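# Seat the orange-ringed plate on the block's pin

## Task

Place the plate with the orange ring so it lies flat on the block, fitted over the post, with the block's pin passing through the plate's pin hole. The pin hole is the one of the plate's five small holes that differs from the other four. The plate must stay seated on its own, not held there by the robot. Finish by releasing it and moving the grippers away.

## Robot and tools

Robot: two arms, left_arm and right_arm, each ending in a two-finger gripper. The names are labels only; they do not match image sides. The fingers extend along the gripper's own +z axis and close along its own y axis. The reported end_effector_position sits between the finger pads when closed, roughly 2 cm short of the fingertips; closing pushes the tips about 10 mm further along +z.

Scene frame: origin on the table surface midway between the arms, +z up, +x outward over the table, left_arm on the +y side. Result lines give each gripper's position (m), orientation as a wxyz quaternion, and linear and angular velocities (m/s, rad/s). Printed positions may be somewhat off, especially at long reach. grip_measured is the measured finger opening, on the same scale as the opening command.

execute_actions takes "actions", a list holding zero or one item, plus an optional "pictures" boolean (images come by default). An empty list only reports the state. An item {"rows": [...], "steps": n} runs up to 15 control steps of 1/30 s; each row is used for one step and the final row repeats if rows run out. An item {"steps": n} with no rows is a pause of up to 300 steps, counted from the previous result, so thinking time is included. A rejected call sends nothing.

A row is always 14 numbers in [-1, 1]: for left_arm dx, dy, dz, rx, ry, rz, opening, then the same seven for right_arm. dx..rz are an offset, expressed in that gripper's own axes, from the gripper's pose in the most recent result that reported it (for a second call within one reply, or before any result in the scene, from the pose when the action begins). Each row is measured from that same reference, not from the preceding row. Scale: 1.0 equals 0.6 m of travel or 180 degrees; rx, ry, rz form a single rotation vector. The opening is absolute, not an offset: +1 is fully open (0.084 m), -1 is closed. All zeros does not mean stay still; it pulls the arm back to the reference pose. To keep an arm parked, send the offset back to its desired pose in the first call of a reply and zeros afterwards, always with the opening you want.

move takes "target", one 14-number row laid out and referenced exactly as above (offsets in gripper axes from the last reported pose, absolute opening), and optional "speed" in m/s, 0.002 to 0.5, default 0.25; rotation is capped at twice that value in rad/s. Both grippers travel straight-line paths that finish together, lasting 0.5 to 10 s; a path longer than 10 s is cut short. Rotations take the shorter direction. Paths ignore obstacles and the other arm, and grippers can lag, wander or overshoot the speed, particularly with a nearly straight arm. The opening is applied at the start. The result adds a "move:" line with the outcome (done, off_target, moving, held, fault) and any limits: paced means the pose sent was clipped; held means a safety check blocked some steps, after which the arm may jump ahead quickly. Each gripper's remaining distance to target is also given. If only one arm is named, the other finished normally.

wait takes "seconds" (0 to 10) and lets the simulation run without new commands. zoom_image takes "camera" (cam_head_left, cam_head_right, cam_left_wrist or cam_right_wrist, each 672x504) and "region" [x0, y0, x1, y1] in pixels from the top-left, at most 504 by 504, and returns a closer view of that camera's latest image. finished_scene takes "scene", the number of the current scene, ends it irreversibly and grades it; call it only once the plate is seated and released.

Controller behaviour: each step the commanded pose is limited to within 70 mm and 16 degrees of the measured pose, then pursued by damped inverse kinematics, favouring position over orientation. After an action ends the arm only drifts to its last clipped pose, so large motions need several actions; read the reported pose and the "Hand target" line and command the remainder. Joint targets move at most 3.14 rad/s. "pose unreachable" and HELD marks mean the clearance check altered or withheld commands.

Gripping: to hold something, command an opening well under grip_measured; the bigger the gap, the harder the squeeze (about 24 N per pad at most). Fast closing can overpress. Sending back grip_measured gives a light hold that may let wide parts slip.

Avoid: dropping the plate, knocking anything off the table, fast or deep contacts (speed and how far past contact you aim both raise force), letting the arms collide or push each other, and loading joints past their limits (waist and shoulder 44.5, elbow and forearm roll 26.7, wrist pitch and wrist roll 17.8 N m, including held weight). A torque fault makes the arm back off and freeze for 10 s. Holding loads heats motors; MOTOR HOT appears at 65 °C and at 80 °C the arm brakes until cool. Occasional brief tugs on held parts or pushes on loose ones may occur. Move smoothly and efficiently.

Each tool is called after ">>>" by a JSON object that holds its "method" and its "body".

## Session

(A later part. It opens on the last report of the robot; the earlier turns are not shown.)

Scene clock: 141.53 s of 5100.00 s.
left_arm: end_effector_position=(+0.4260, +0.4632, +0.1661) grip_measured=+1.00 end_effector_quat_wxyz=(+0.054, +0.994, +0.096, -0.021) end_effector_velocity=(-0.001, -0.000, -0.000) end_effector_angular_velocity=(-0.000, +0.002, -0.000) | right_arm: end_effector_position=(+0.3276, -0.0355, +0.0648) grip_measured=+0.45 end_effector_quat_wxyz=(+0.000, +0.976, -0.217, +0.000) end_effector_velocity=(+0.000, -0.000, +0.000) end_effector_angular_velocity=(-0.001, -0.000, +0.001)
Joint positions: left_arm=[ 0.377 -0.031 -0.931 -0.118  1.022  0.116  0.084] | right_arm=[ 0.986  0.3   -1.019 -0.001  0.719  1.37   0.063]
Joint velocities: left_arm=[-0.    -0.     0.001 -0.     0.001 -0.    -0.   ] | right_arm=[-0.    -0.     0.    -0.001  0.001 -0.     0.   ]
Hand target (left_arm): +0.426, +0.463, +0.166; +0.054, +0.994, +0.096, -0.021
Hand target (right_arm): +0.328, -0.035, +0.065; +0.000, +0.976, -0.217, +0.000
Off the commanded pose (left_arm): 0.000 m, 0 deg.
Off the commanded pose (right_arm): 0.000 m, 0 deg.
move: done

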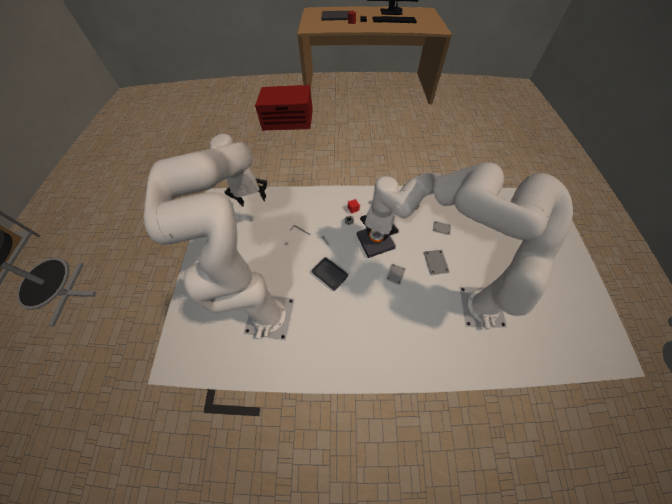

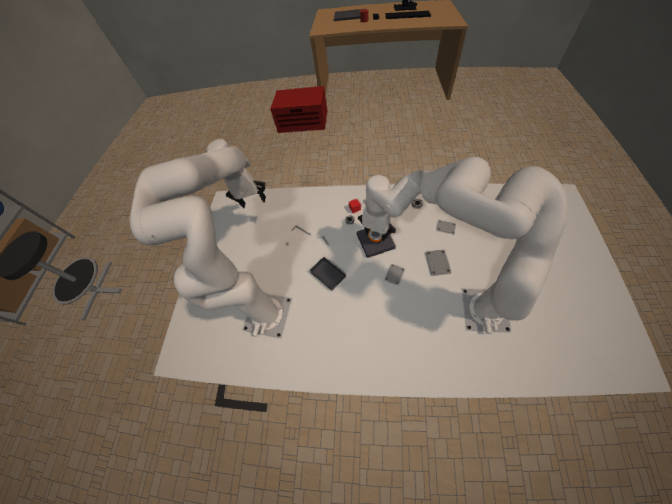

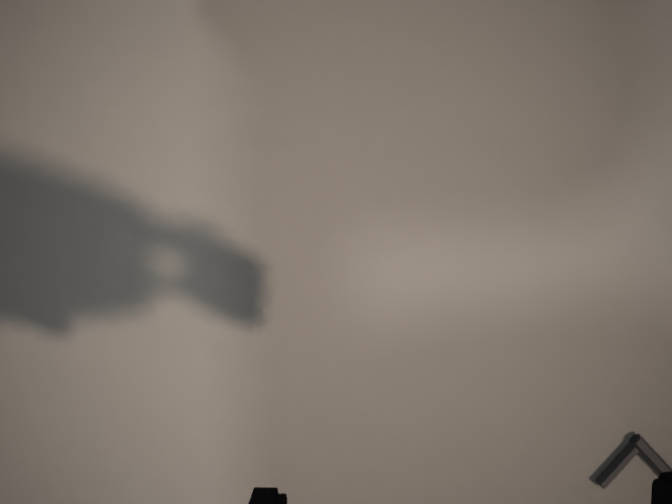

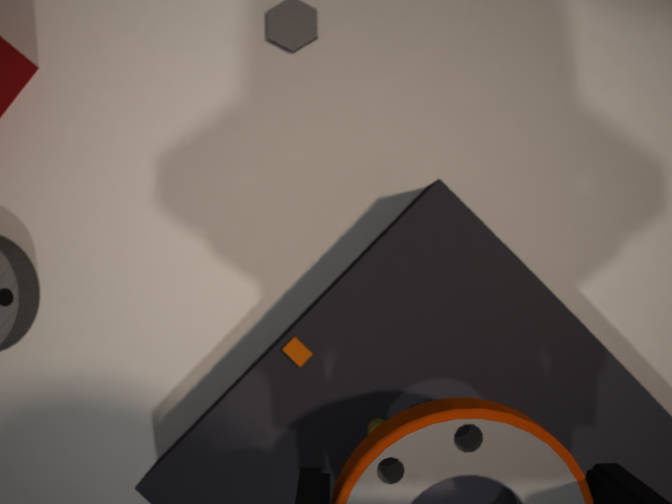

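>>> {"method": "move", "body": {"target": [0,0,0,0,0,0,1,0,0,0.0283,0,0,0,0.0], "speed": 0.012}}

Scene clock: 150.07 s of 5100.00 s.
left_arm: end_effector_position=(+0.4260, +0.4632, +0.1661) grip_measured=+1.00 end_effector_quat_wxyz=(+0.054, +0.994, +0.096, -0.021) end_effector_velocity=(-0.000, -0.001, -0.000) end_effector_angular_velocity=(-0.001, +0.002, -0.003) | right_arm: end_effector_position=(+0.3276, -0.0355, +0.0479) grip_measured=+0.45 end_effector_quat_wxyz=(+0.000, +0.976, -0.217, +0.000) end_effector_velocity=(+0.000, +0.000, -0.001) end_effector_angular_velocity=(+0.002, -0.000, -0.000)
Joint positions: left_arm=[ 0.377 -0.031 -0.931 -0.118  1.022  0.116  0.084] | right_arm=[ 0.986  0.336 -1.012 -0.001  0.676  1.37   0.063]
Joint velocities: left_arm=[-0.001 -0.     0.001 -0.     0.001  0.001  0.   ] | right_arm=[-0.     0.002 -0.     0.002 -0.003 -0.001 -0.   ]
Hand target (left_arm): +0.426, +0.463, +0.166; +0.054, +0.994, +0.096, -0.021
Hand target (right_arm): +0.328, -0.035, +0.048; +0.000, +0.976, -0.217, +0.000
Off the commanded pose (left_arm): 0.000 m, 0 deg.
Off the commanded pose (right_arm): 0.000 m, 0 deg.
After step 90, 3.90 s passed at rest.
move: done

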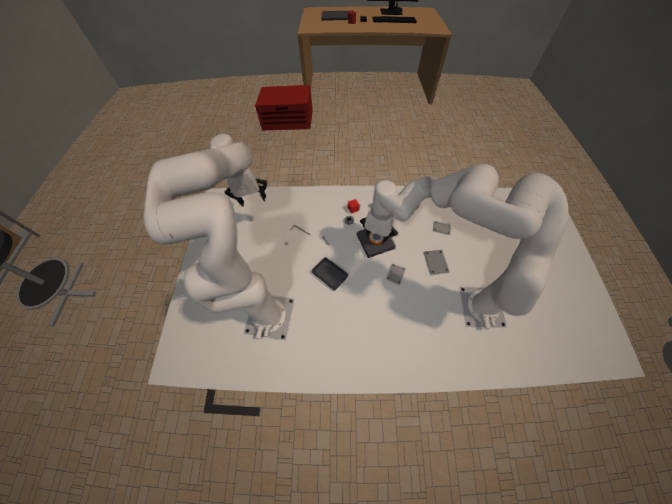

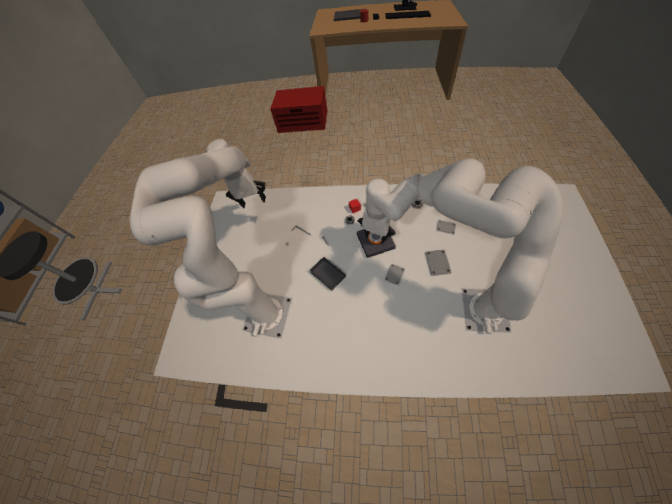

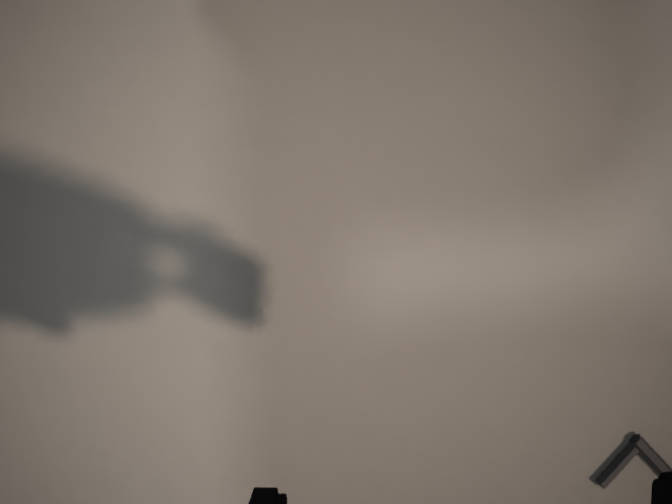

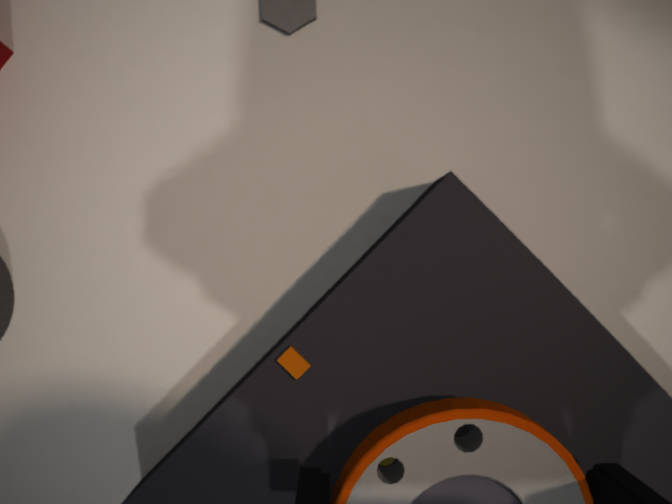

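Going in cleanly; pin visible in the hole. Descend 4 mm more.

>>> {"method": "move", "body": {"target": [0,0,0,0,0,0,1,0,0,0.007,0,0,0,0.0], "speed": 0.007}}

Scene clock: 152.10 s of 5100.00 s.
left_arm: end_effector_position=(+0.4260, +0.4632, +0.1661) grip_measured=+1.00 end_effector_quat_wxyz=(+0.054, +0.994, +0.096, -0.021) end_effector_velocity=(-0.000, -0.000, +0.000) end_effector_angular_velocity=(-0.000, +0.001, +0.001) | right_arm: end_effector_position=(+0.3276, -0.0353, +0.0439) grip_measured=+0.45 end_effector_quat_wxyz=(-0.000, +0.976, -0.217, +0.000) end_effector_velocity=(-0.000, +0.000, -0.001) end_effector_angular_velocity=(+0.000, -0.000, +0.001)
Joint positions: left_arm=[ 0.377 -0.031 -0.931 -0.118  1.022  0.116  0.084] | right_arm=[ 0.986  0.345 -1.011 -0.001  0.666  1.37   0.063]
Joint velocities: left_arm=[-0.    -0.    -0.     0.     0.001 -0.001 -0.   ] | right_arm=[ 0.001  0.001  0.001 -0.    -0.002 -0.001  0.   ]
Hand target (left_arm): +0.426, +0.463, +0.166; +0.054, +0.994, +0.096, -0.021
Hand target (right_arm): +0.328, -0.035, +0.044; +0.000, +0.976, -0.217, +0.000
Off the commanded pose (left_arm): 0.000 m, 0 deg.
Off the commanded pose (right_arm): 0.000 m, 0 deg.
move: done

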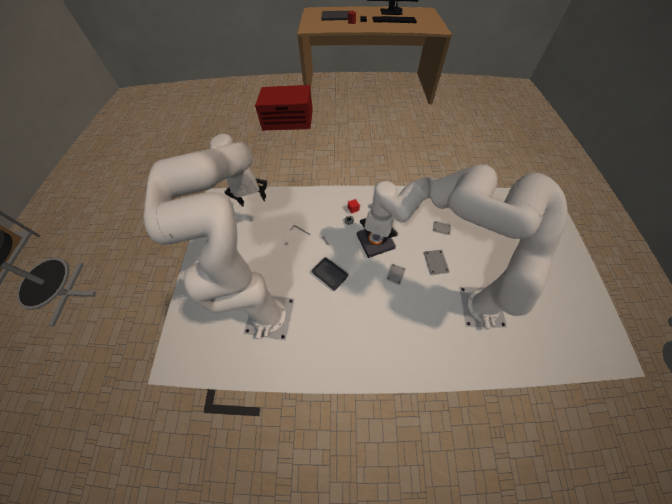

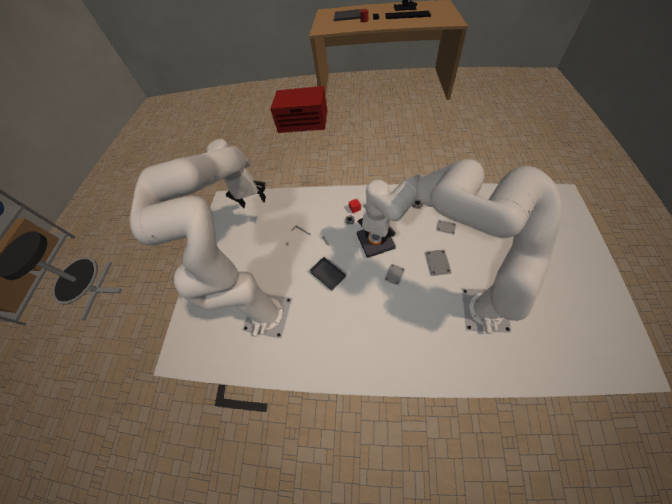

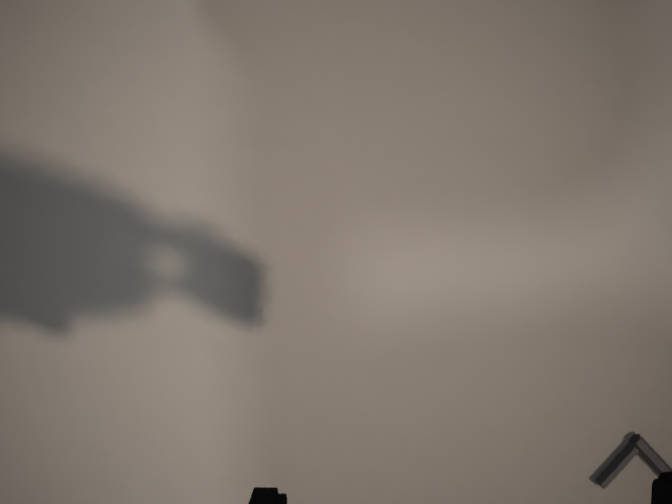

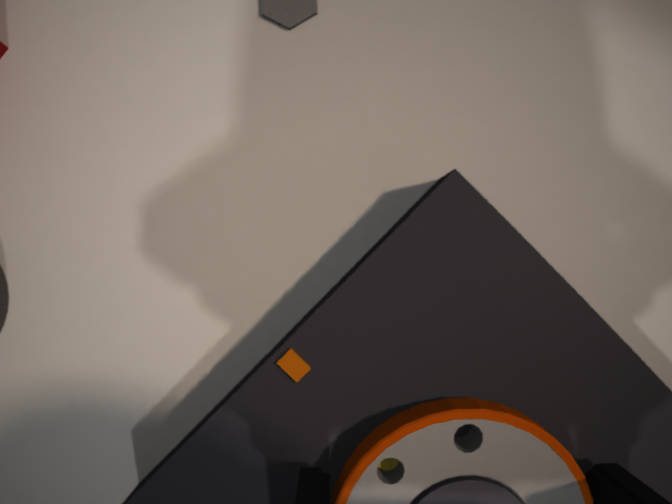

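>>> {"method": "move", "body": {"target": [0,0,0,0,0,0,1,0,0,0,0,0,0,1], "speed": 0.01}}

>>> {"method": "move", "body": {"target": [0,0,0,0,0,0,1,-0.07,0,-0.17,0,0,0,1], "speed": 0.15}}

Scene clock: 154.83 s of 5100.00 s.
left_arm: end_effector_position=(+0.4260, +0.4632, +0.1661) grip_measured=+1.00 end_effector_quat_wxyz=(+0.054, +0.994, +0.096, -0.021) end_effector_velocity=(+0.000, +0.000, +0.000) end_effector_angular_velocity=(-0.001, -0.002, +0.003) | right_arm: end_effector_position=(+0.3276, -0.0354, +0.0439) grip_measured=+1.00 end_effector_quat_wxyz=(-0.000, +0.976, -0.217, +0.000) end_effector_velocity=(-0.000, +0.000, +0.000) end_effector_angular_velocity=(+0.000, +0.000, +0.001)
Joint positions: left_arm=[ 0.377 -0.031 -0.931 -0.118  1.022  0.116  0.084] | right_arm=[ 0.986  0.345 -1.011 -0.001  0.666  1.37   0.084]
Joint velocities: left_arm=[ 0.001 -0.    -0.    -0.002 -0.001 -0.001 -0.   ] | right_arm=[ 0.001 -0.     0.     0.    -0.     0.     0.   ]
Hand target (left_arm): +0.426, +0.463, +0.166; +0.054, +0.994, +0.096, -0.021
Hand target (right_arm): +0.328, -0.035, +0.044; -0.000, +0.976, -0.217, +0.000
Off the commanded pose (left_arm): 0.000 m, 0 deg.
Off the commanded pose (right_arm): 0.000 m, 0 deg.
move: done

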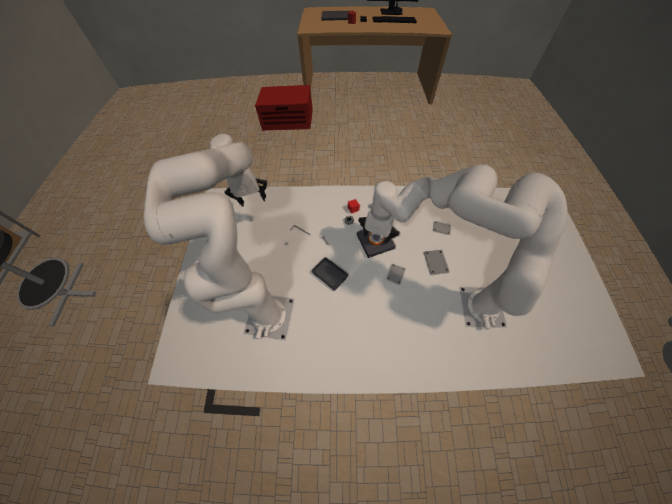

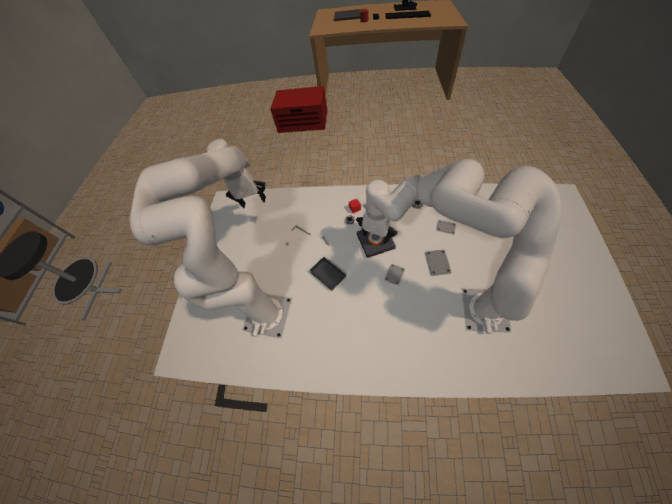

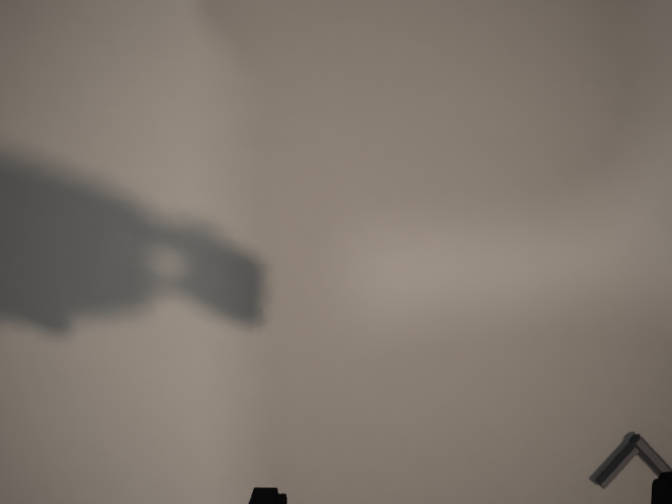

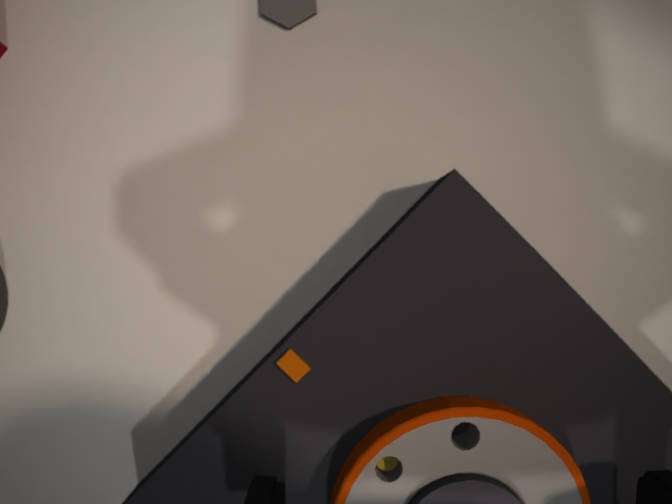

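Scene clock: 156.00 s of 5100.00 s.
left_arm: end_effector_position=(+0.4260, +0.4632, +0.1661) grip_measured=+1.00 end_effector_quat_wxyz=(+0.054, +0.994, +0.096, -0.021) end_effector_velocity=(+0.000, +0.001, -0.000) end_effector_angular_velocity=(+0.000, -0.001, +0.003) | right_arm: end_effector_position=(+0.2897, -0.0177, +0.1451) grip_measured=+1.00 end_effector_quat_wxyz=(+0.001, +0.976, -0.217, +0.000) end_effector_velocity=(-0.000, +0.003, +0.005) end_effector_angular_velocity=(+0.007, -0.002, +0.000)
Joint positions: left_arm=[ 0.377 -0.031 -0.931 -0.118  1.022  0.116  0.084] | right_arm=[ 1.07   0.14  -1.064 -0.001  0.925  1.454  0.084]
Joint velocities: left_arm=[ 0.001  0.001 -0.001 -0.    -0.002 -0.001 -0.   ] | right_arm=[ 0.003 -0.006 -0.006  0.002  0.005  0.001 -0.   ]
Hand target (left_arm): +0.426, +0.463, +0.166; +0.054, +0.994, +0.096, -0.021
Hand target (right_arm): +0.290, -0.017, +0.146; +0.000, +0.976, -0.217, +0.000
Off the commanded pose (left_arm): 0.000 m, 0 deg.
Off the commanded pose (right_arm): 0.001 m, 0 deg.
move: done

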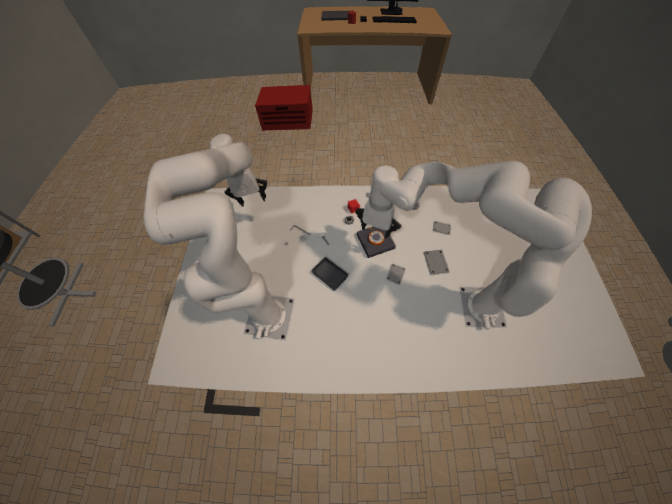

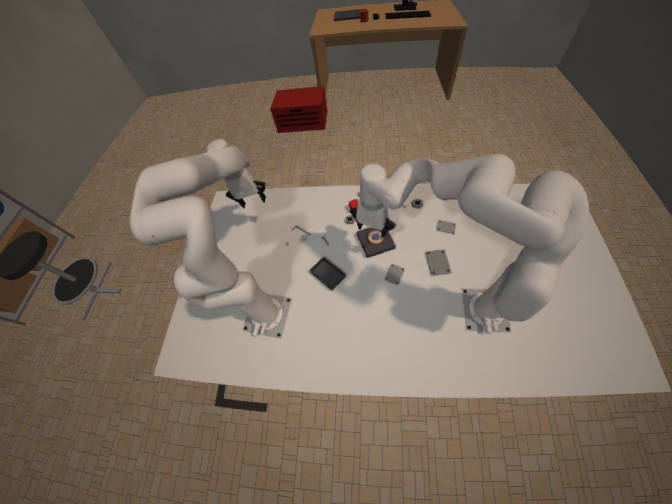

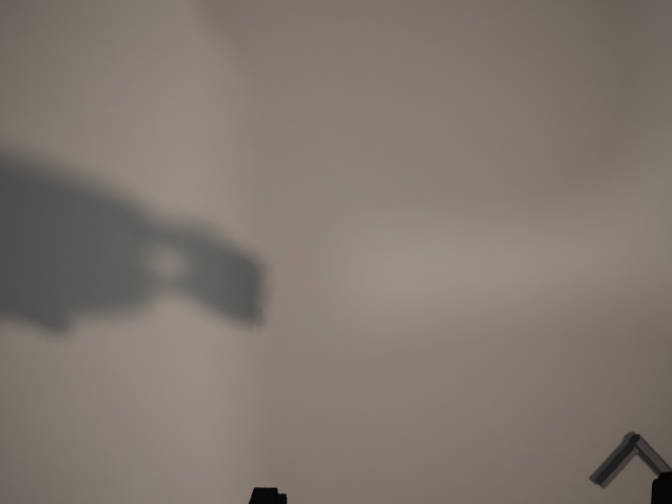

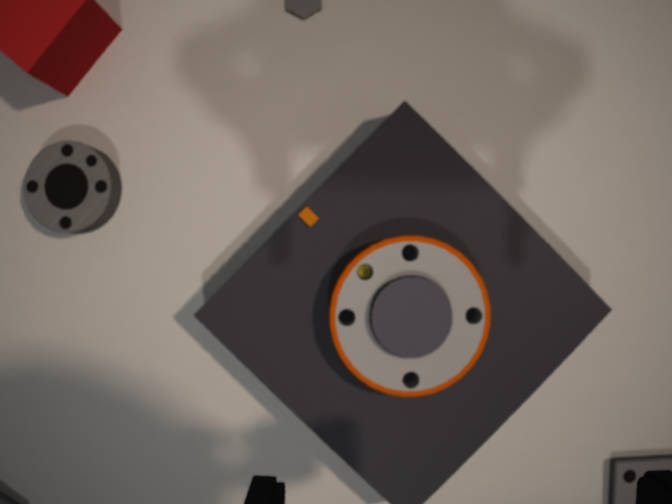

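>>> {"method": "finished_scene", "body": {"scene": 2}}

The scene is finished: the task was done.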